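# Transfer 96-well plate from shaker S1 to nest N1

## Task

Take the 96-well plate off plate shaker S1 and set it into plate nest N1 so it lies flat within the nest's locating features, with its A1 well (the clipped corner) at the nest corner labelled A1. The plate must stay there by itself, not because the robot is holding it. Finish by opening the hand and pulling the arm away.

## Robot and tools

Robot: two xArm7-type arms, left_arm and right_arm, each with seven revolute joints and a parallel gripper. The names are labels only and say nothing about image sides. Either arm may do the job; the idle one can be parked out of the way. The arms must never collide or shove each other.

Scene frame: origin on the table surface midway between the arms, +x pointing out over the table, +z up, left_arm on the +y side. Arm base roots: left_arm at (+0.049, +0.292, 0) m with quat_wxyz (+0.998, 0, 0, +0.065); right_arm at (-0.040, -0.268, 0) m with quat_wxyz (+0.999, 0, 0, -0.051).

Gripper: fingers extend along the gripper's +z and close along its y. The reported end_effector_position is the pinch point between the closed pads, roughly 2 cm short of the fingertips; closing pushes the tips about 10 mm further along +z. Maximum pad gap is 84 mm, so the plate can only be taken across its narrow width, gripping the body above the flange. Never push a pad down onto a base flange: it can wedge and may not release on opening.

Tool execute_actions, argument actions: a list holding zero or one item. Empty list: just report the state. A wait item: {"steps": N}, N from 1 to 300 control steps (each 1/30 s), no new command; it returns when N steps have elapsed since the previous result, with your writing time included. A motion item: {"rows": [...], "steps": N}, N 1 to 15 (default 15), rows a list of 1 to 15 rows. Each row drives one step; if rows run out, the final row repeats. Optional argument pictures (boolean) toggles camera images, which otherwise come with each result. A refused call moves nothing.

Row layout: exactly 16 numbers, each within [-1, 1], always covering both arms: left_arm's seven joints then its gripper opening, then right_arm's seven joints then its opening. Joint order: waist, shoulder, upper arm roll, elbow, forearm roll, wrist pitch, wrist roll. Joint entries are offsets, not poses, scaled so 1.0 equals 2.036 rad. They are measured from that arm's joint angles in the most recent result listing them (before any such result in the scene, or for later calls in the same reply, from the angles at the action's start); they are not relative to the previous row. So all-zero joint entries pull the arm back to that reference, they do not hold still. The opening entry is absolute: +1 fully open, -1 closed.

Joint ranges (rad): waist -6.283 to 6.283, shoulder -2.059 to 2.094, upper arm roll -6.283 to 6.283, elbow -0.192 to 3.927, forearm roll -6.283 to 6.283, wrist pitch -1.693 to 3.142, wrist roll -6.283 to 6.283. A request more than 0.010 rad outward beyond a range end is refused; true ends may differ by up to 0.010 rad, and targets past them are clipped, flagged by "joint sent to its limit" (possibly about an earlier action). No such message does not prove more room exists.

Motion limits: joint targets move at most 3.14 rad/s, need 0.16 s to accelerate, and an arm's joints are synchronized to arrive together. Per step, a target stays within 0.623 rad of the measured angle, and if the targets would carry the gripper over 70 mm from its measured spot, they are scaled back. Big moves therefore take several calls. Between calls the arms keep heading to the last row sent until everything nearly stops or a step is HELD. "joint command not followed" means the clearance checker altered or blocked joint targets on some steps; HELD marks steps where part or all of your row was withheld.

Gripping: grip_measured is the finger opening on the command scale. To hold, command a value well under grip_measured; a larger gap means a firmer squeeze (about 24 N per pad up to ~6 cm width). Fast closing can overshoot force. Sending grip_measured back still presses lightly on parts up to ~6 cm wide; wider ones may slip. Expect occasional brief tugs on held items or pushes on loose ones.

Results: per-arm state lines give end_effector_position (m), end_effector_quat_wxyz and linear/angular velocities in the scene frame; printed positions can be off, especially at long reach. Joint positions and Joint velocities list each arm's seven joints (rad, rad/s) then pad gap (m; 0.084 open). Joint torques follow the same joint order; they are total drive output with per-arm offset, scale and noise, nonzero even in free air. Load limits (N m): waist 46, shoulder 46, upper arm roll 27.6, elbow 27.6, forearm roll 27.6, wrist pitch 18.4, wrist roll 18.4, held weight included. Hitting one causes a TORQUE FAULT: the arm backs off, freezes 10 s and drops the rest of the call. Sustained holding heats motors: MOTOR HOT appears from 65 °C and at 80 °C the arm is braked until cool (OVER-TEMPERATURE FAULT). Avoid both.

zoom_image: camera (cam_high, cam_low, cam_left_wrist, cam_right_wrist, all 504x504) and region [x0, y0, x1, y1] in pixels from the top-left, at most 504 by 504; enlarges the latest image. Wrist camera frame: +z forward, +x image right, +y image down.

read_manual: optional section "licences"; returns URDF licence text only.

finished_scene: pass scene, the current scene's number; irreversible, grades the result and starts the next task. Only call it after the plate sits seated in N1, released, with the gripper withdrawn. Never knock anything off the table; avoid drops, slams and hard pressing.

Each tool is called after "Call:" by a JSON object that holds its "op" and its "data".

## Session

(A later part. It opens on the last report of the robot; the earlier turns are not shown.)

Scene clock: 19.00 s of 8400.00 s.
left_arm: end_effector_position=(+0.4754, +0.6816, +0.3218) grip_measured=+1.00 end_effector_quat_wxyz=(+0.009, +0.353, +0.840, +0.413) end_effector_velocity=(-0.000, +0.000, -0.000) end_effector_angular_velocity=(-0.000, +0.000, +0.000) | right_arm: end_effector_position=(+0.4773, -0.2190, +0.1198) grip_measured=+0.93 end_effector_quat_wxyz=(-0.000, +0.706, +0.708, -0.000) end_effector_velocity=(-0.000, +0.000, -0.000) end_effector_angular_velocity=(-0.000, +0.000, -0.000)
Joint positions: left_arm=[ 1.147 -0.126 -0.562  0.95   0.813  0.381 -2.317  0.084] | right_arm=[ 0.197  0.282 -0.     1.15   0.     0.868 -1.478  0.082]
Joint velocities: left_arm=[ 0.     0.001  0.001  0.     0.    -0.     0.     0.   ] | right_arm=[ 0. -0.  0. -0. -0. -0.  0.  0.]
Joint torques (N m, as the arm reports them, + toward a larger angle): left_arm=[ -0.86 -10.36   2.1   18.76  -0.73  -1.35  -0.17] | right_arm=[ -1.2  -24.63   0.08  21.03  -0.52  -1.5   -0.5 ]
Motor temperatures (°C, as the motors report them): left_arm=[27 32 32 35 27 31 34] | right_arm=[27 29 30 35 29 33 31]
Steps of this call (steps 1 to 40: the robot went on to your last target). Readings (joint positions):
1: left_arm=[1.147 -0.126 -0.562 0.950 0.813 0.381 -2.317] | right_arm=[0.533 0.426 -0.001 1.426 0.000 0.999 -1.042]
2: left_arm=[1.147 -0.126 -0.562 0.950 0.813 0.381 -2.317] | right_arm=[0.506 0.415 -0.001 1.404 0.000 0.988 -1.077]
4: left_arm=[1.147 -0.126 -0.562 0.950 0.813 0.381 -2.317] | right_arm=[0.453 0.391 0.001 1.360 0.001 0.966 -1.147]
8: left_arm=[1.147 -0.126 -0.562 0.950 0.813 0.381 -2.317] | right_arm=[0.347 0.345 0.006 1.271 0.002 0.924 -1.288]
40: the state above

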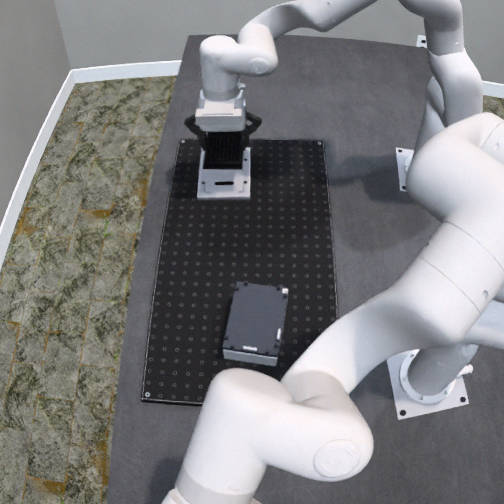

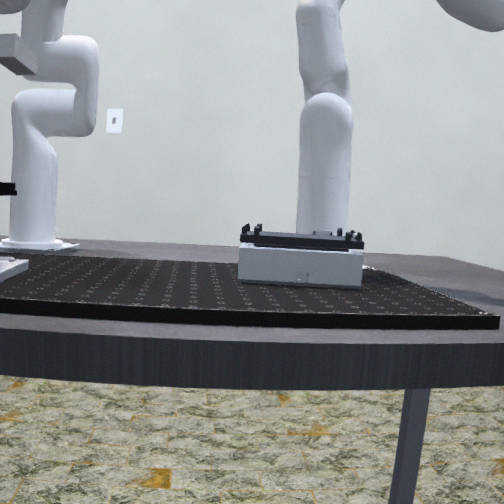

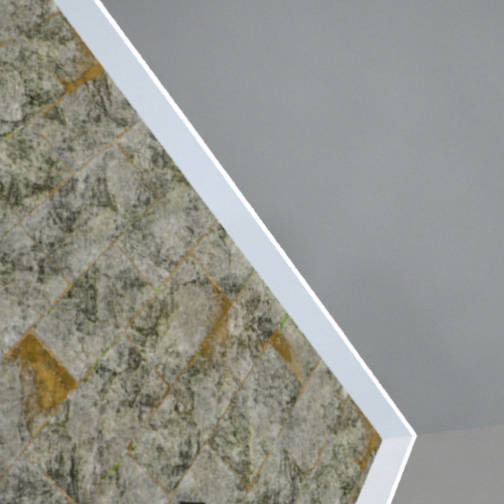

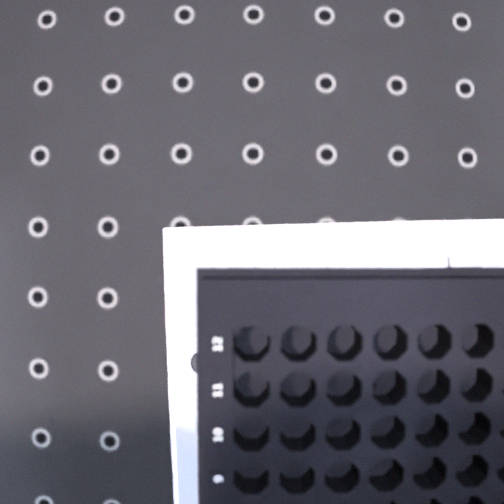

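Call:
{"op": "execute_actions", "data": {"actions": [{"rows": [[0,0,0,0,0,0,0,1, 0,0.012,0,-0.005,0,-0.017,-0.004,-0.2],[0,0,0,0,0,0,0,1, 0,0.024,0,-0.01,0,-0.034,-0.008,-0.2],[0,0,0,0,0,0,0,1, 0,0.036,0,-0.015,0,-0.051,-0.012,-0.2],[0,0,0,0,0,0,0,1, 0,0.0472,0,-0.0201,0,-0.0673,-0.0147,-0.2]], "steps": 15}], "pictures": false}}

Call:
{"op": "execute_actions", "data": {"actions": [{"steps": 12}]}}

Scene clock: 23.07 s of 8400.00 s.
left_arm: end_effector_position=(+0.4754, +0.6816, +0.3218) grip_measured=+1.00 end_effector_quat_wxyz=(+0.009, +0.353, +0.840, +0.413) end_effector_velocity=(-0.000, +0.000, +0.000) end_effector_angular_velocity=(+0.000, -0.000, +0.000) | right_arm: end_effector_position=(+0.4784, -0.2190, +0.0665) grip_measured=+0.93 end_effector_quat_wxyz=(+0.001, +0.696, +0.718, +0.001) end_effector_velocity=(-0.005, -0.001, -0.006) end_effector_angular_velocity=(-0.002, +0.012, +0.002)
Joint positions: left_arm=[ 1.147 -0.126 -0.562  0.95   0.813  0.381 -2.317  0.084] | right_arm=[ 0.197  0.377 -0.     1.111  0.     0.731 -1.508  0.082]
Joint velocities: left_arm=[-0. -0.  0.  0. -0. -0.  0. -0.] | right_arm=[ 0.     0.005 -0.    -0.01  -0.001 -0.003 -0.001 -0.   ]
Joint torques (N m, as the arm reports them, + toward a larger angle): left_arm=[ -0.75 -10.48   2.11  18.92  -0.97  -1.4   -0.19] | right_arm=[ -1.58 -24.9   -0.35  19.64  -0.53  -1.57  -0.27]
Motor temperatures (°C, as the motors report them): left_arm=[27 32 32 36 27 31 34] | right_arm=[27 29 29 36 29 33 31]
Steps of this call (steps 1 to 15: the robot went on to your last target; steps 16 to 90: nothing new was sent; then 0.57 s passed at rest; steps 91 to 105: all 15 steps of this action). Readings (joint positions):
91: left_arm=[1.147 -0.126 -0.562 0.950 0.813 0.381 -2.317] | right_arm=[0.197 0.283 -0.000 1.150 0.000 0.867 -1.478]
92: left_arm=[1.147 -0.126 -0.562 0.950 0.813 0.381 -2.317] | right_arm=[0.197 0.286 -0.000 1.149 0.000 0.859 -1.480]
94: left_arm=[1.147 -0.126 -0.562 0.950 0.813 0.381 -2.317] | right_arm=[0.197 0.309 -0.000 1.141 0.000 0.822 -1.489]
98: left_arm=[1.147 -0.126 -0.562 0.950 0.813 0.381 -2.317] | right_arm=[0.197 0.375 -0.000 1.108 0.000 0.747 -1.505]
105: the state above

Scene clock: 23.47 s of 8400.00 s.
left_arm: end_effector_position=(+0.4754, +0.6816, +0.3218) grip_measured=+1.00 end_effector_quat_wxyz=(+0.009, +0.353, +0.840, +0.413) end_effector_velocity=(+0.000, -0.000, -0.001) end_effector_angular_velocity=(-0.001, +0.000, -0.000) | right_arm: end_effector_position=(+0.4773, -0.2191, +0.0650) grip_measured=+0.93 end_effector_quat_wxyz=(-0.000, +0.696, +0.718, -0.000) end_effector_velocity=(-0.000, -0.001, -0.001) end_effector_angular_velocity=(-0.000, +0.002, -0.001)
Joint positions: left_arm=[ 1.147 -0.126 -0.562  0.95   0.813  0.381 -2.317  0.084] | right_arm=[ 0.197  0.378 -0.     1.109  0.     0.731 -1.508  0.082]
Joint velocities: left_arm=[-0.     0.001 -0.     0.     0.     0.    -0.    -0.   ] | right_arm=[-0.001  0.001 -0.    -0.001 -0.    -0.    -0.    -0.   ]
Joint torques (N m, as the arm reports them, + toward a larger angle): left_arm=[ -0.65 -10.28   2.01  19.18  -0.85  -1.33  -0.32] | right_arm=[ -0.55 -25.48  -0.88  20.01  -0.04  -1.6   -0.62]
Motor temperatures (°C, as the motors report them): left_arm=[27 32 32 36 27 31 34] | right_arm=[27 29 29 36 29 33 31]
Steps of this call (steps 1 to 12: the robot went on to your last target). Readings (joint positions):
1: left_arm=[1.147 -0.126 -0.562 0.950 0.813 0.381 -2.317] | right_arm=[0.197 0.377 -0.000 1.110 0.000 0.731 -1.508]
2: left_arm=[1.147 -0.126 -0.562 0.950 0.813 0.381 -2.317] | right_arm=[0.197 0.377 -0.000 1.110 0.000 0.731 -1.508]
4: left_arm=[1.147 -0.126 -0.562 0.950 0.813 0.381 -2.317] | right_arm=[0.197 0.378 -0.000 1.109 0.000 0.731 -1.508]
8: left_arm=[1.147 -0.126 -0.562 0.950 0.813 0.381 -2.317] | right_arm=[0.197 0.378 -0.000 1.109 0.000 0.731 -1.508]
12: the state above

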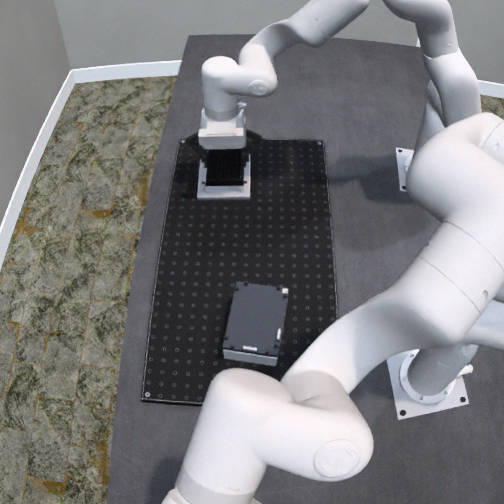

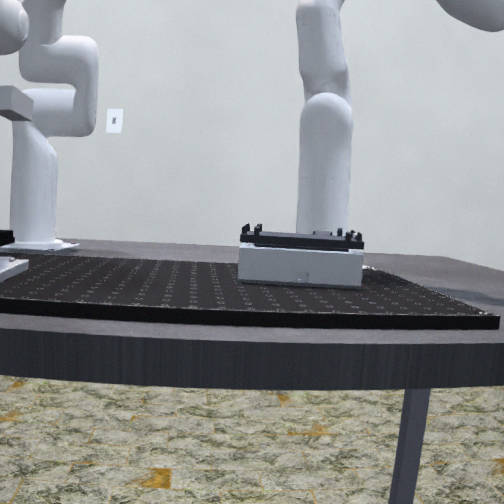

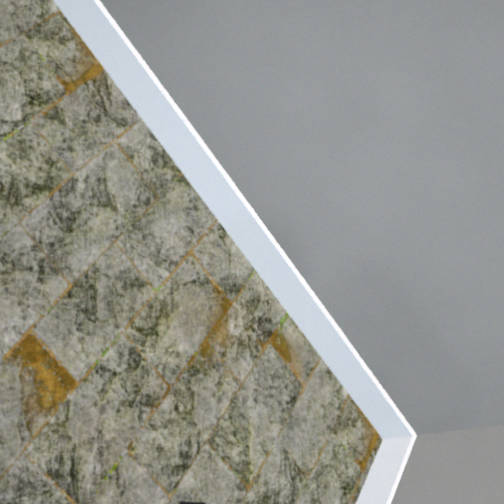

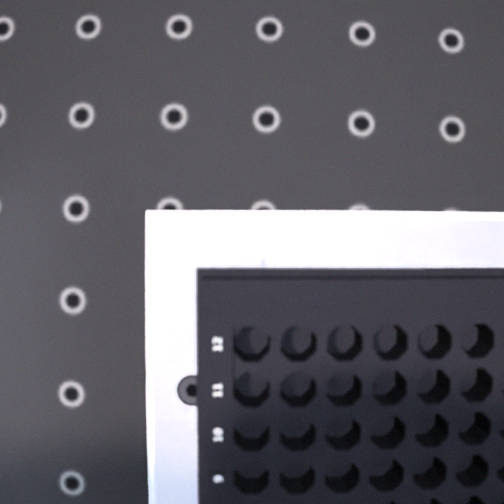

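Call:
{"op": "execute_actions", "data": {"actions": [{"rows": [[0,0,0,0,0,0,0,1, -0.002,0.002,0,-0.001,0,-0.002,-0.002,-0.2],[0,0,0,0,0,0,0,1, -0.002,0.005,0,-0.001,0,-0.005,-0.002,-0.2],[0,0,0,0,0,0,0,1, -0.002,0.008,0,-0.001,0,-0.008,-0.002,-0.2],[0,0,0,0,0,0,0,1, -0.002,0.011,0,-0.001,0,-0.011,-0.002,-0.2],[0,0,0,0,0,0,0,1, -0.002,0.0138,0,-0.001,0,-0.0147,-0.002,-0.2]], "steps": 15}], "pictures": false}}

Call:
{"op": "execute_actions", "data": {"actions": [{"steps": 10}]}}

Call:
{"op": "zoom_image", "data": {"camera": "cam_low", "region": [0, 200, 100, 300]}}

Call:
{"op": "zoom_image", "data": {"camera": "cam_high", "region": [170, 120, 290, 220]}}

Scene clock: 25.37 s of 8400.00 s.
left_arm: end_effector_position=(+0.4754, +0.6816, +0.3218) grip_measured=+1.00 end_effector_quat_wxyz=(+0.009, +0.353, +0.840, +0.413) end_effector_velocity=(-0.000, +0.000, +0.000) end_effector_angular_velocity=(+0.001, +0.000, +0.001) | right_arm: end_effector_position=(+0.4784, -0.2210, +0.0523) grip_measured=+0.93 end_effector_quat_wxyz=(+0.000, +0.696, +0.718, +0.000) end_effector_velocity=(-0.001, -0.002, -0.001) end_effector_angular_velocity=(-0.001, +0.001, -0.003)
Joint positions: left_arm=[ 1.147 -0.126 -0.562  0.95   0.813  0.381 -2.317  0.084] | right_arm=[ 0.193  0.406 -0.     1.107  0.     0.701 -1.512  0.082]
Joint velocities: left_arm=[ 0.    -0.     0.001 -0.     0.    -0.     0.001 -0.   ] | right_arm=[-0.002  0.001 -0.001 -0.002 -0.001 -0.001 -0.    -0.   ]
Joint torques (N m, as the arm reports them, + toward a larger angle): left_arm=[ -0.63 -10.91   2.49  19.    -0.63  -1.36  -0.18] | right_arm=[ -2.2  -25.06  -0.54  20.06  -0.71  -1.32  -0.54]
Motor temperatures (°C, as the motors report them): left_arm=[27 32 32 36 27 31 34] | right_arm=[27 30 29 36 29 34 31]
Steps of this call (steps 1 to 15: the robot went on to your last target; steps 16 to 42: nothing new was sent; steps 43 to 57: all 15 steps of this action). Readings (joint positions):
43: left_arm=[1.147 -0.126 -0.562 0.950 0.813 0.381 -2.317] | right_arm=[0.196 0.379 -0.000 1.109 0.000 0.731 -1.508]
44: left_arm=[1.147 -0.126 -0.562 0.950 0.813 0.381 -2.317] | right_arm=[0.196 0.379 0.000 1.109 0.000 0.729 -1.509]
46: left_arm=[1.147 -0.126 -0.562 0.950 0.813 0.381 -2.317] | right_arm=[0.194 0.386 -0.000 1.108 0.000 0.722 -1.511]
50: left_arm=[1.147 -0.126 -0.562 0.950 0.813 0.381 -2.317] | right_arm=[0.192 0.404 -0.000 1.106 0.000 0.705 -1.512]
57: the state above

Scene clock: 25.70 s of 8400.00 s.
left_arm: end_effector_position=(+0.4754, +0.6816, +0.3218) grip_measured=+1.00 end_effector_quat_wxyz=(+0.009, +0.353, +0.840, +0.413) end_effector_velocity=(+0.000, -0.000, -0.000) end_effector_angular_velocity=(-0.001, +0.001, -0.001) | right_arm: end_effector_position=(+0.4782, -0.2211, +0.0520) grip_measured=+0.93 end_effector_quat_wxyz=(-0.000, +0.696, +0.718, -0.000) end_effector_velocity=(-0.000, -0.000, -0.000) end_effector_angular_velocity=(-0.000, +0.001, -0.001)
Joint positions: left_arm=[ 1.147 -0.126 -0.562  0.95   0.813  0.381 -2.317  0.084] | right_arm=[ 0.192  0.406 -0.     1.107  0.     0.701 -1.512  0.082]
Joint velocities: left_arm=[ 0.     0.001 -0.001  0.     0.     0.     0.001  0.   ] | right_arm=[-0.001  0.    -0.    -0.     0.    -0.     0.    -0.   ]
Joint torques (N m, as the arm reports them, + toward a larger angle): left_arm=[ -0.37 -10.75   2.46  18.96  -0.69  -1.38  -0.27] | right_arm=[ -2.32 -24.53  -0.17  19.15  -0.2   -1.56  -0.31]
Motor temperatures (°C, as the motors report them): left_arm=[27 32 32 36 27 31 34] | right_arm=[27 30 29 36 29 34 31]
Steps of this call (steps 1 to 10: the robot went on to your last target). Readings (joint positions):
1: left_arm=[1.147 -0.126 -0.562 0.950 0.813 0.381 -2.317] | right_arm=[0.193 0.406 -0.000 1.107 0.000 0.701 -1.512]
2: left_arm=[1.147 -0.126 -0.562 0.950 0.813 0.381 -2.317] | right_arm=[0.193 0.406 -0.000 1.107 0.000 0.701 -1.512]
4: left_arm=[1.147 -0.126 -0.562 0.950 0.813 0.381 -2.317] | right_arm=[0.193 0.406 -0.000 1.107 0.000 0.701 -1.512]
8: left_arm=[1.147 -0.126 -0.562 0.950 0.813 0.381 -2.317] | right_arm=[0.193 0.406 -0.000 1.107 0.000 0.701 -1.512]
10: the state above

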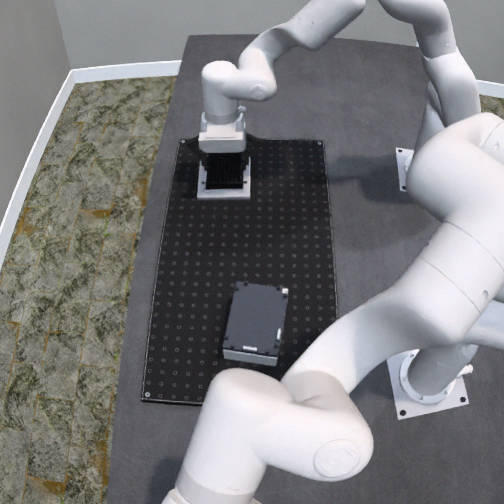

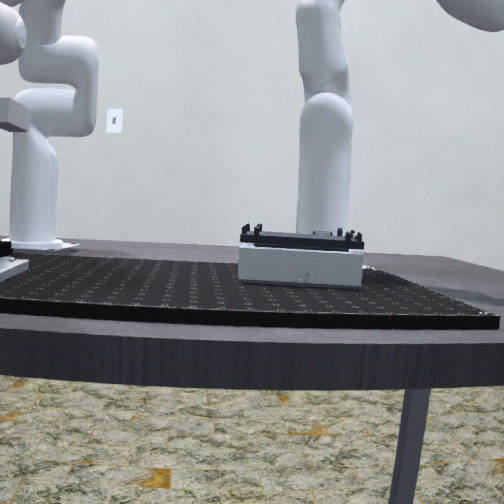

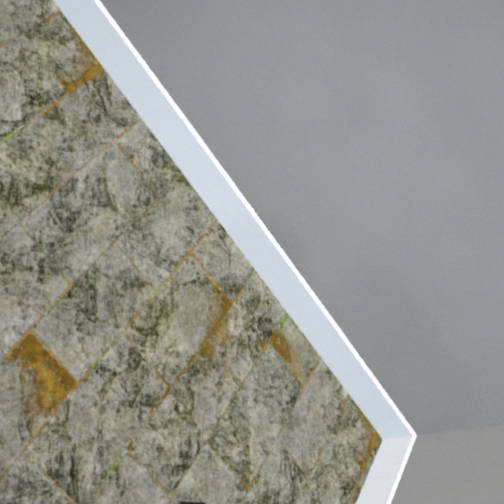

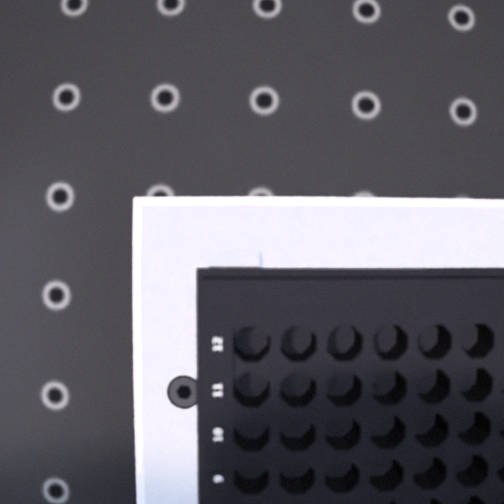

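Region (0, 200, 100, 300) of cam_low's 504x504 image, scaled by 5.040, with more detail than that image has.

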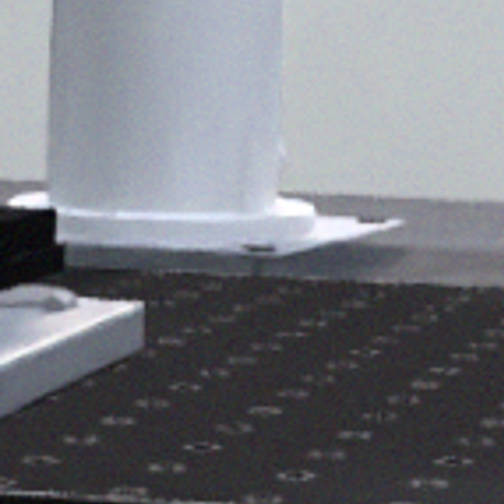

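Region (170, 120, 290, 220) of cam_high's 504x504 image, scaled by 4.200, with more detail than that image has.

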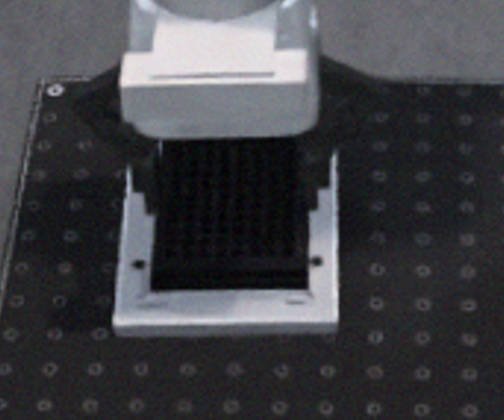

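Call:
{"op": "execute_actions", "data": {"actions": [{"rows": [[0,0,0,0,0,0,0,1, 0,0.0015,0,0,0,-0.0015,0,-0.2],[0,0,0,0,0,0,0,1, 0,0.003,0,0,0,-0.003,0,-0.2],[0,0,0,0,0,0,0,1, 0,0.0045,0,0,0,-0.0045,0,-0.2],[0,0,0,0,0,0,0,1, 0,0.006,0,0,0,-0.006,0,-0.2],[0,0,0,0,0,0,0,1, 0,0.0075,0,0,0,-0.0075,0,-0.2],[0,0,0,0,0,0,0,1, 0,0.0085,0,-0.0005,0,-0.009,0,-0.2]], "steps": 15}], "pictures": false}}

Call:
{"op": "execute_actions", "data": {"actions": [{"steps": 10}]}}

Call:
{"op": "zoom_image", "data": {"camera": "cam_low", "region": [0, 200, 100, 300]}}

Scene clock: 26.87 s of 8400.00 s.
left_arm: end_effector_position=(+0.4754, +0.6816, +0.3218) grip_measured=+1.00 end_effector_quat_wxyz=(+0.009, +0.353, +0.840, +0.413) end_effector_velocity=(+0.000, -0.000, +0.001) end_effector_angular_velocity=(+0.001, -0.001, -0.001) | right_arm: end_effector_position=(+0.4795, -0.2215, +0.0449) grip_measured=+0.93 end_effector_quat_wxyz=(+0.001, +0.696, +0.718, +0.001) end_effector_velocity=(-0.001, +0.001, -0.001) end_effector_angular_velocity=(+0.000, +0.002, +0.000)
Joint positions: left_arm=[ 1.147 -0.126 -0.562  0.95   0.813  0.381 -2.317  0.084] | right_arm=[ 0.192  0.423 -0.001  1.107 -0.     0.682 -1.512  0.082]
Joint velocities: left_arm=[ 0.    -0.002 -0.001  0.    -0.    -0.    -0.     0.   ] | right_arm=[ 0.001  0.001  0.    -0.001  0.001 -0.     0.001  0.   ]
Joint torques (N m, as the arm reports them, + toward a larger angle): left_arm=[ -0.44 -10.48   2.17  18.87  -0.94  -1.38  -0.16] | right_arm=[ -0.4  -23.19   1.8   15.81  -0.23  -0.87  -0.04]
Motor temperatures (°C, as the motors report them): left_arm=[27 32 32 36 27 31 34] | right_arm=[27 30 29 36 29 34 31]
Steps of this call (steps 1 to 15: the robot went on to your last target; steps 16 to 20: nothing new was sent; steps 21 to 35: all 15 steps of this action). Readings (joint positions):
21: left_arm=[1.147 -0.126 -0.562 0.950 0.813 0.381 -2.317] | right_arm=[0.192 0.406 -0.000 1.107 0.000 0.701 -1.512]
22: left_arm=[1.147 -0.126 -0.562 0.950 0.813 0.381 -2.317] | right_arm=[0.192 0.407 -0.000 1.107 0.000 0.700 -1.512]
24: left_arm=[1.147 -0.126 -0.562 0.950 0.813 0.381 -2.317] | right_arm=[0.192 0.411 -0.000 1.107 0.000 0.696 -1.512]
28: left_arm=[1.147 -0.126 -0.562 0.950 0.813 0.381 -2.317] | right_arm=[0.192 0.421 -0.001 1.107 -0.000 0.685 -1.512]
35: the state above

Scene clock: 27.20 s of 8400.00 s.
left_arm: end_effector_position=(+0.4754, +0.6816, +0.3218) grip_measured=+1.00 end_effector_quat_wxyz=(+0.009, +0.353, +0.840, +0.413) end_effector_velocity=(+0.000, -0.000, -0.000) end_effector_angular_velocity=(-0.000, +0.001, -0.001) | right_arm: end_effector_position=(+0.4793, -0.2214, +0.0447) grip_measured=+0.93 end_effector_quat_wxyz=(+0.001, +0.696, +0.718, +0.001) end_effector_velocity=(-0.001, +0.001, -0.001) end_effector_angular_velocity=(-0.000, +0.002, +0.002)
Joint positions: left_arm=[ 1.147 -0.126 -0.562  0.95   0.813  0.381 -2.317  0.084] | right_arm=[ 0.192  0.423 -0.001  1.107 -0.     0.682 -1.512  0.082]
Joint velocities: left_arm=[ 0.     0.    -0.    -0.    -0.    -0.     0.001  0.   ] | right_arm=[ 0.001  0.     0.    -0.001 -0.     0.    -0.     0.   ]
Joint torques (N m, as the arm reports them, + toward a larger angle): left_arm=[ -0.39 -10.7    1.97  18.98  -0.81  -1.24  -0.13] | right_arm=[  0.09 -21.99   1.85  14.23  -0.23  -0.43   0.17]
Motor temperatures (°C, as the motors report them): left_arm=[27 32 32 36 27 31 34] | right_arm=[27 30 29 36 29 34 31]
Steps of this call (steps 1 to 10: the robot went on to your last target). Readings (joint positions):
1: left_arm=[1.147 -0.126 -0.562 0.950 0.813 0.381 -2.317] | right_arm=[0.192 0.423 -0.001 1.107 -0.000 0.682 -1.512]
2: left_arm=[1.147 -0.126 -0.562 0.950 0.813 0.381 -2.317] | right_arm=[0.192 0.423 -0.001 1.107 -0.000 0.682 -1.512]
4: left_arm=[1.147 -0.126 -0.562 0.950 0.813 0.381 -2.317] | right_arm=[0.192 0.423 -0.001 1.107 -0.000 0.682 -1.512]
8: left_arm=[1.147 -0.126 -0.562 0.950 0.813 0.381 -2.317] | right_arm=[0.192 0.423 -0.001 1.107 -0.000 0.682 -1.512]
10: the state above

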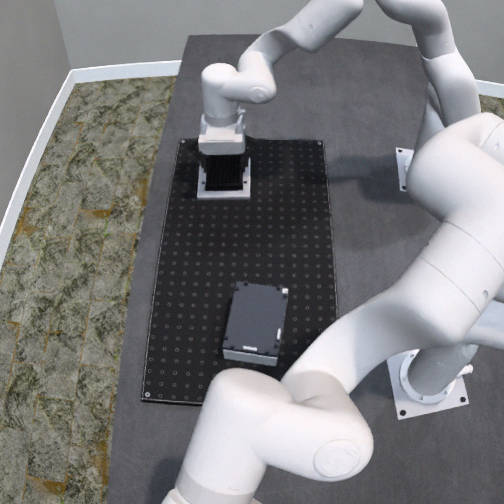

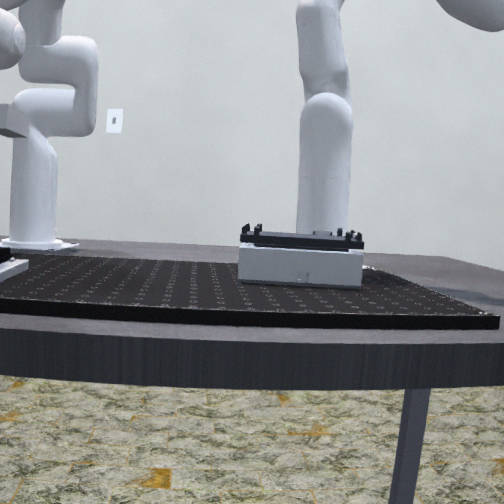

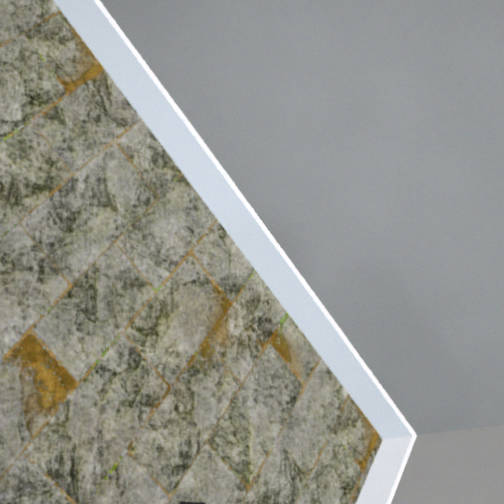

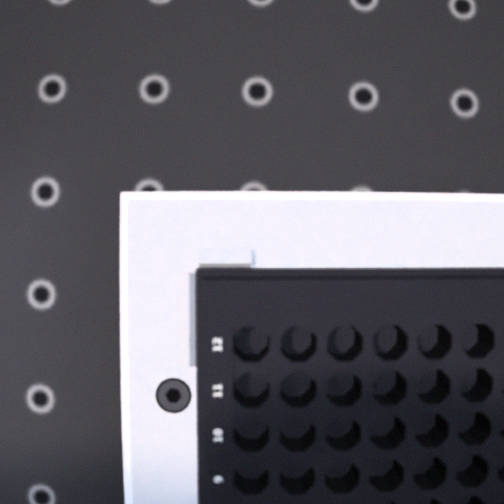

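Region (0, 200, 100, 300) of cam_low's 504x504 image, scaled by 5.040, with more detail than that image has.

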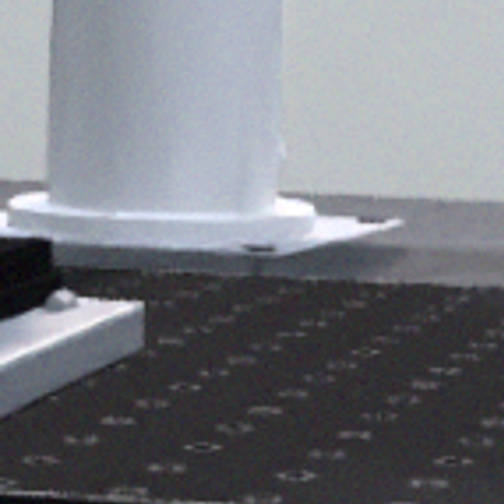

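Call:
{"op": "execute_actions", "data": {"actions": [{"rows": [[0,0,0,0,0,0,0,1, 0,-0.001,0,0,0,0.001,0,1]], "steps": 12}], "pictures": false}}

Call:
{"op": "execute_actions", "data": {"actions": [{"rows": [[0,0,0,0,0,0,0,1, 0,-0.01,0,0.002,0,0.012,0,1],[0,0,0,0,0,0,0,1, 0,-0.02,0,0.004,0,0.024,0,1],[0,0,0,0,0,0,0,1, 0,-0.035,0,0.01,0,0.045,0,1],[0,0,0,0,0,0,0,1, 0,-0.07,0,0.021,0,0.091,0,1]], "steps": 15}], "pictures": false}}

Call:
{"op": "execute_actions", "data": {"actions": [{"rows": [[0,0,0,0,0,0,0,1, -0.1,-0.26,0,-0.115,0,0.148,0,1]], "steps": 15}], "pictures": false}}

Call:
{"op": "execute_actions", "data": {"actions": [{"steps": 25}]}}

Call:
{"op": "zoom_image", "data": {"camera": "cam_high", "region": [170, 120, 290, 220]}}

Scene clock: 28.67 s of 8400.00 s.
left_arm: end_effector_position=(+0.4754, +0.6816, +0.3218) grip_measured=+1.00 end_effector_quat_wxyz=(+0.009, +0.353, +0.840, +0.413) end_effector_velocity=(-0.000, +0.000, -0.001) end_effector_angular_velocity=(-0.001, +0.001, +0.001) | right_arm: end_effector_position=(+0.4780, -0.2208, +0.0444) grip_measured=+1.00 end_effector_quat_wxyz=(-0.001, +0.696, +0.718, -0.001) end_effector_velocity=(+0.001, -0.000, +0.002) end_effector_angular_velocity=(-0.001, -0.003, +0.003)
Joint positions: left_arm=[ 1.147 -0.126 -0.562  0.95   0.813  0.381 -2.317  0.084] | right_arm=[ 0.193  0.422  0.     1.105  0.     0.685 -1.512  0.084]
Joint velocities: left_arm=[-0.     0.001  0.001  0.    -0.     0.     0.001  0.   ] | right_arm=[ 0.001 -0.004 -0.001  0.001 -0.002  0.002 -0.001  0.   ]
Joint torques (N m, as the arm reports them, + toward a larger angle): left_arm=[ -0.8  -10.64   2.32  18.81  -0.81  -1.41  -0.24] | right_arm=[  0.12 -23.61   1.17  14.95  -0.3   -0.55  -0.36]
Motor temperatures (°C, as the motors report them): left_arm=[27 32 32 36 27 31 34] | right_arm=[27 30 29 36 29 34 31]
Steps of this call (steps 1 to 15: the robot went on to your last target; steps 16 to 32: nothing new was sent; steps 33 to 44: all 12 steps of this action). Readings (joint positions):
33: left_arm=[1.147 -0.126 -0.562 0.950 0.813 0.381 -2.317] | right_arm=[0.192 0.423 -0.000 1.106 0.000 0.682 -1.512]
34: left_arm=[1.147 -0.126 -0.562 0.950 0.813 0.381 -2.317] | right_arm=[0.192 0.423 -0.000 1.106 0.000 0.683 -1.512]
36: left_arm=[1.147 -0.126 -0.562 0.950 0.813 0.381 -2.317] | right_arm=[0.192 0.423 0.000 1.105 0.000 0.684 -1.512]
40: left_arm=[1.147 -0.126 -0.562 0.950 0.813 0.381 -2.317] | right_arm=[0.193 0.423 0.000 1.105 0.000 0.684 -1.512]
44: the state above

Scene clock: 29.17 s of 8400.00 s.
left_arm: end_effector_position=(+0.4754, +0.6816, +0.3218) grip_measured=+1.00 end_effector_quat_wxyz=(+0.009, +0.353, +0.840, +0.413) end_effector_velocity=(-0.000, +0.000, -0.000) end_effector_angular_velocity=(-0.000, +0.000, +0.001) | right_arm: end_effector_position=(+0.4748, -0.2209, +0.1176) grip_measured=+1.00 end_effector_quat_wxyz=(-0.003, +0.695, +0.719, -0.003) end_effector_velocity=(-0.001, -0.000, -0.002) end_effector_angular_velocity=(-0.001, +0.009, +0.001)
Joint positions: left_arm=[ 1.147 -0.126 -0.562  0.95   0.813  0.381 -2.317  0.084] | right_arm=[ 0.193  0.282  0.     1.145  0.     0.87  -1.512  0.084]
Joint velocities: left_arm=[ 0.     0.    -0.     0.     0.     0.001 -0.001 -0.   ] | right_arm=[ 0.001  0.006 -0.     0.004 -0.     0.007  0.     0.   ]
Joint torques (N m, as the arm reports them, + toward a larger angle): left_arm=[ -0.62 -10.43   2.17  19.34  -0.88  -1.37  -0.37] | right_arm=[ -2.44 -25.65  -0.07  22.59  -0.29  -1.64  -0.19]
Motor temperatures (°C, as the motors report them): left_arm=[27 32 32 36 27 31 34] | right_arm=[27 30 29 36 29 34 31]
Steps of this call (steps 1 to 15: all 15 steps of this action). Readings (joint positions):
1: left_arm=[1.147 -0.126 -0.562 0.950 0.813 0.381 -2.317] | right_arm=[0.193 0.422 0.000 1.105 0.000 0.686 -1.512]
2: left_arm=[1.147 -0.126 -0.562 0.950 0.813 0.381 -2.317] | right_arm=[0.193 0.418 0.000 1.106 0.000 0.691 -1.512]
4: left_arm=[1.147 -0.126 -0.562 0.950 0.813 0.381 -2.317] | right_arm=[0.193 0.396 0.000 1.110 0.000 0.722 -1.512]
8: left_arm=[1.147 -0.126 -0.562 0.950 0.813 0.381 -2.317] | right_arm=[0.193 0.300 0.002 1.141 0.000 0.841 -1.512]
15: the state above

Scene clock: 29.67 s of 8400.00 s.
left_arm: end_effector_position=(+0.4754, +0.6816, +0.3218) grip_measured=+1.00 end_effector_quat_wxyz=(+0.009, +0.353, +0.840, +0.413) end_effector_velocity=(-0.000, -0.000, +0.000) end_effector_angular_velocity=(+0.001, +0.001, -0.001) | right_arm: end_effector_position=(+0.3640, -0.3099, +0.2417) grip_measured=+1.00 end_effector_quat_wxyz=(-0.003, +0.762, +0.648, -0.002) end_effector_velocity=(-0.147, -0.084, +0.126) end_effector_angular_velocity=(-0.002, -0.062, -0.243)
Joint positions: left_arm=[ 1.147 -0.126 -0.562  0.95   0.813  0.381 -2.317  0.084] | right_arm=[ 0.001 -0.219 -0.002  0.927  0.     1.153 -1.512  0.084]
Joint velocities: left_arm=[-0.    -0.001  0.    -0.    -0.     0.     0.001  0.   ] | right_arm=[-0.225 -0.603 -0.019 -0.227 -0.001  0.314 -0.     0.   ]
Joint torques (N m, as the arm reports them, + toward a larger angle): left_arm=[ -0.37 -10.56   2.32  18.95  -0.88  -1.34   0.02] | right_arm=[ 4.47  0.61  3.61 20.71  0.13 -1.96 -0.3 ]
Motor temperatures (°C, as the motors report them): left_arm=[27 32 32 36 27 31 34] | right_arm=[27 30 29 36 29 34 31]
Steps of this call (steps 1 to 15: all 15 steps of this action). Readings (joint positions):
1: left_arm=[1.147 -0.126 -0.562 0.950 0.813 0.381 -2.317] | right_arm=[0.193 0.282 0.001 1.145 0.000 0.871 -1.512]
2: left_arm=[1.147 -0.126 -0.562 0.950 0.813 0.381 -2.317] | right_arm=[0.190 0.275 0.002 1.141 0.000 0.876 -1.512]
4: left_arm=[1.147 -0.126 -0.562 0.950 0.813 0.381 -2.317] | right_arm=[0.169 0.222 0.005 1.110 0.000 0.910 -1.512]
8: left_arm=[1.147 -0.126 -0.562 0.950 0.813 0.381 -2.317] | right_arm=[0.103 0.050 -0.001 1.044 0.000 1.002 -1.512]
15: the state above

Scene clock: 30.50 s of 8400.00 s.
left_arm: end_effector_position=(+0.4754, +0.6816, +0.3218) grip_measured=+1.00 end_effector_quat_wxyz=(+0.009, +0.353, +0.840, +0.413) end_effector_velocity=(+0.000, -0.000, -0.000) end_effector_angular_velocity=(-0.001, +0.000, -0.000) | right_arm: end_effector_position=(+0.3544, -0.3124, +0.2448) grip_measured=+1.00 end_effector_quat_wxyz=(-0.005, +0.765, +0.644, -0.005) end_effector_velocity=(+0.000, -0.001, +0.000) end_effector_angular_velocity=(-0.000, -0.001, -0.002)
Joint positions: left_arm=[ 1.147 -0.126 -0.562  0.95   0.813  0.381 -2.317  0.084] | right_arm=[-0.011 -0.247  0.001  0.911  0.     1.172 -1.512  0.084]
Joint velocities: left_arm=[-0.     0.001 -0.001  0.    -0.     0.    -0.001  0.   ] | right_arm=[-0.002 -0.001 -0.     0.001 -0.     0.    -0.     0.   ]
Joint torques (N m, as the arm reports them, + toward a larger angle): left_arm=[ -0.6  -11.     2.01  18.97  -1.01  -1.26  -0.28] | right_arm=[ -2.35 -14.38   0.44  22.49  -0.88  -1.54  -0.36]
Motor temperatures (°C, as the motors report them): left_arm=[27 32 32 37 27 31 34] | right_arm=[27 30 29 36 29 34 31]
Steps of this call (steps 1 to 25: the robot went on to your last target). Readings (joint positions):
1: left_arm=[1.147 -0.126 -0.562 0.950 0.813 0.381 -2.317] | right_arm=[-0.005 -0.234 -0.002 0.921 0.000 1.161 -1.512]
2: left_arm=[1.147 -0.126 -0.562 0.950 0.813 0.381 -2.317] | right_arm=[-0.008 -0.240 -0.001 0.917 0.000 1.165 -1.512]
4: left_arm=[1.147 -0.126 -0.562 0.950 0.813 0.381 -2.317] | right_arm=[-0.009 -0.243 0.001 0.912 0.000 1.169 -1.512]
8: left_arm=[1.147 -0.126 -0.562 0.950 0.813 0.381 -2.317] | right_arm=[-0.010 -0.244 0.002 0.910 0.000 1.171 -1.512]
25: the state above

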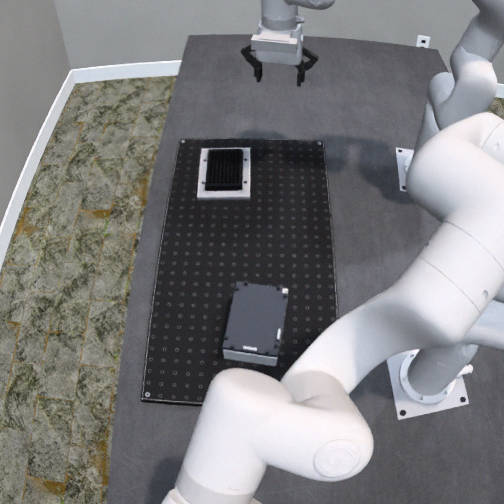

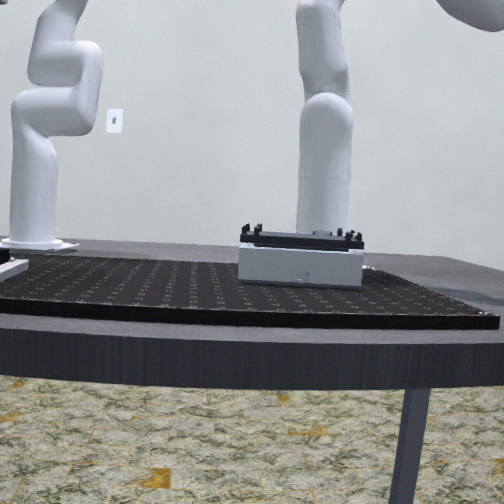

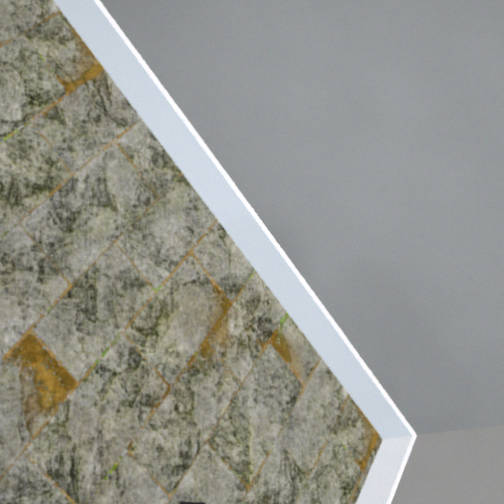

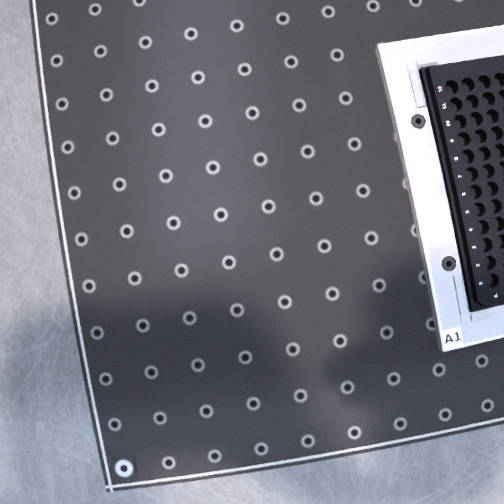

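Region (170, 120, 290, 220) of cam_high's 504x504 image, scaled by 4.200, with more detail than that image has.

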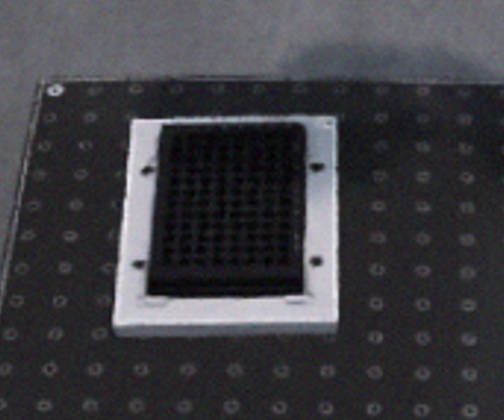

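Call:
{"op": "execute_actions", "data": {"actions": [{"rows": [[0,0,0,0,0,0,0,1, 0.05,0.1,0,0.1,0,0,0.5,1]], "steps": 15}], "pictures": false}}

Call:
{"op": "execute_actions", "data": {"actions": [{"steps": 20}]}}

Scene clock: 31.57 s of 8400.00 s.
left_arm: end_effector_position=(+0.4754, +0.6816, +0.3218) grip_measured=+1.00 end_effector_quat_wxyz=(+0.009, +0.353, +0.840, +0.413) end_effector_velocity=(+0.000, -0.000, -0.000) end_effector_angular_velocity=(-0.000, +0.001, -0.001) | right_arm: end_effector_position=(+0.4158, -0.2734, +0.2425) grip_measured=+1.00 end_effector_quat_wxyz=(-0.002, +0.964, +0.266, -0.007) end_effector_velocity=(+0.025, +0.011, +0.003) end_effector_angular_velocity=(-0.014, -0.011, -0.900)
Joint positions: left_arm=[ 1.147 -0.126 -0.562  0.95   0.813  0.381 -2.317  0.084] | right_arm=[ 0.089 -0.047  0.001  1.109  0.     1.172 -0.55   0.084]
Joint velocities: left_arm=[ 0.     0.    -0.001  0.     0.     0.     0.     0.   ] | right_arm=[ 0.036  0.07  -0.011  0.083 -0.     0.002  0.925 -0.   ]
Joint torques (N m, as the arm reports them, + toward a larger angle): left_arm=[ -0.86 -10.89   2.29  19.21  -0.83  -1.2   -0.15] | right_arm=[ -3.06 -21.17  -0.39  22.51  -0.57  -1.42  -1.95]
Motor temperatures (°C, as the motors report them): left_arm=[27 32 32 37 27 31 34] | right_arm=[27 29 29 36 29 34 31]
Steps of this call (steps 1 to 15: the robot went on to your last target; steps 16 to 17: nothing new was sent; steps 18 to 32: all 15 steps of this action). Readings (joint positions):
18: left_arm=[1.147 -0.126 -0.562 0.950 0.813 0.381 -2.317] | right_arm=[-0.011 -0.247 0.000 0.911 0.000 1.172 -1.511]
19: left_arm=[1.147 -0.126 -0.562 0.950 0.813 0.381 -2.317] | right_arm=[-0.009 -0.245 0.000 0.913 0.000 1.172 -1.503]
21: left_arm=[1.147 -0.126 -0.562 0.950 0.813 0.381 -2.317] | right_arm=[-0.000 -0.226 -0.001 0.933 0.000 1.172 -1.440]
25: left_arm=[1.147 -0.126 -0.562 0.950 0.813 0.381 -2.317] | right_arm=[0.047 -0.130 0.001 1.028 0.000 1.171 -1.117]
32: the state above

Scene clock: 32.23 s of 8400.00 s.
left_arm: end_effector_position=(+0.4754, +0.6816, +0.3218) grip_measured=+1.00 end_effector_quat_wxyz=(+0.009, +0.353, +0.840, +0.413) end_effector_velocity=(+0.000, -0.000, -0.000) end_effector_angular_velocity=(-0.001, -0.001, +0.000) | right_arm: end_effector_position=(+0.4173, -0.2728, +0.2428) grip_measured=+1.00 end_effector_quat_wxyz=(-0.002, +0.971, +0.240, -0.007) end_effector_velocity=(+0.000, -0.000, +0.000) end_effector_angular_velocity=(+0.001, -0.000, -0.002)
Joint positions: left_arm=[ 1.147 -0.126 -0.562  0.95   0.813  0.381 -2.317  0.084] | right_arm=[ 0.091 -0.043  0.     1.114  0.     1.172 -0.494  0.084]
Joint velocities: left_arm=[-0.     0.    -0.    -0.    -0.     0.    -0.001  0.   ] | right_arm=[-0.     0.    -0.001  0.     0.001 -0.     0.001 -0.   ]
Joint torques (N m, as the arm reports them, + toward a larger angle): left_arm=[ -0.66 -10.5    2.31  18.93  -0.83  -1.41  -0.16] | right_arm=[ -1.32 -18.93  -0.02  22.68  -0.11  -1.56  -0.17]
Motor temperatures (°C, as the motors report them): left_arm=[27 32 32 37 27 31 34] | right_arm=[27 29 29 37 29 34 31]
Steps of this call (steps 1 to 20: the robot went on to your last target). Readings (joint positions):
1: left_arm=[1.147 -0.126 -0.562 0.950 0.813 0.381 -2.317] | right_arm=[0.090 -0.046 0.001 1.111 0.000 1.172 -0.527]
2: left_arm=[1.147 -0.126 -0.562 0.950 0.813 0.381 -2.317] | right_arm=[0.090 -0.045 0.000 1.112 0.000 1.172 -0.513]
4: left_arm=[1.147 -0.126 -0.562 0.950 0.813 0.381 -2.317] | right_arm=[0.090 -0.045 -0.000 1.113 0.000 1.172 -0.501]
8: left_arm=[1.147 -0.126 -0.562 0.950 0.813 0.381 -2.317] | right_arm=[0.091 -0.044 0.000 1.114 0.000 1.172 -0.496]
20: the state above

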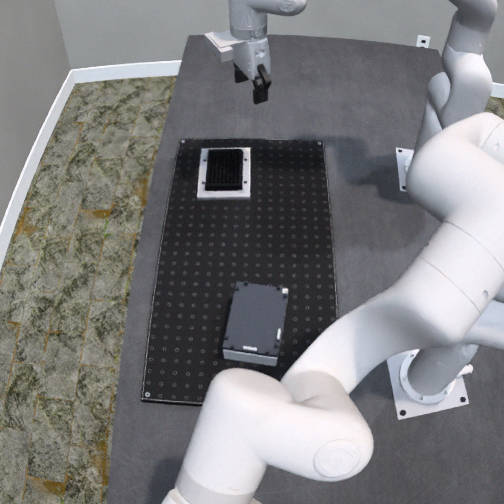

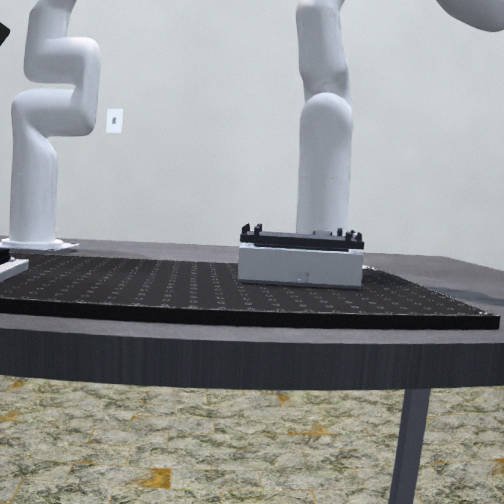

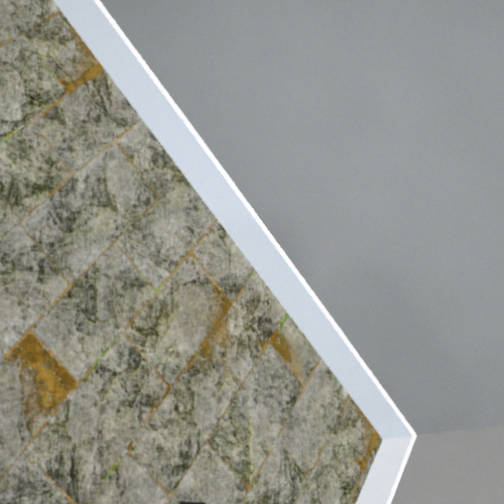

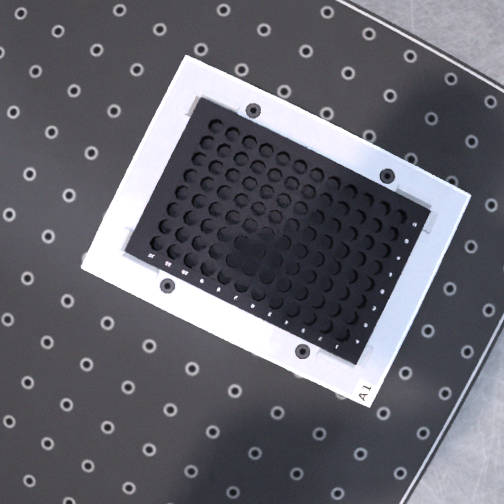

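Call:
{"op": "finished_scene", "data": {"scene": 1}}

The scene is finished: the task was done.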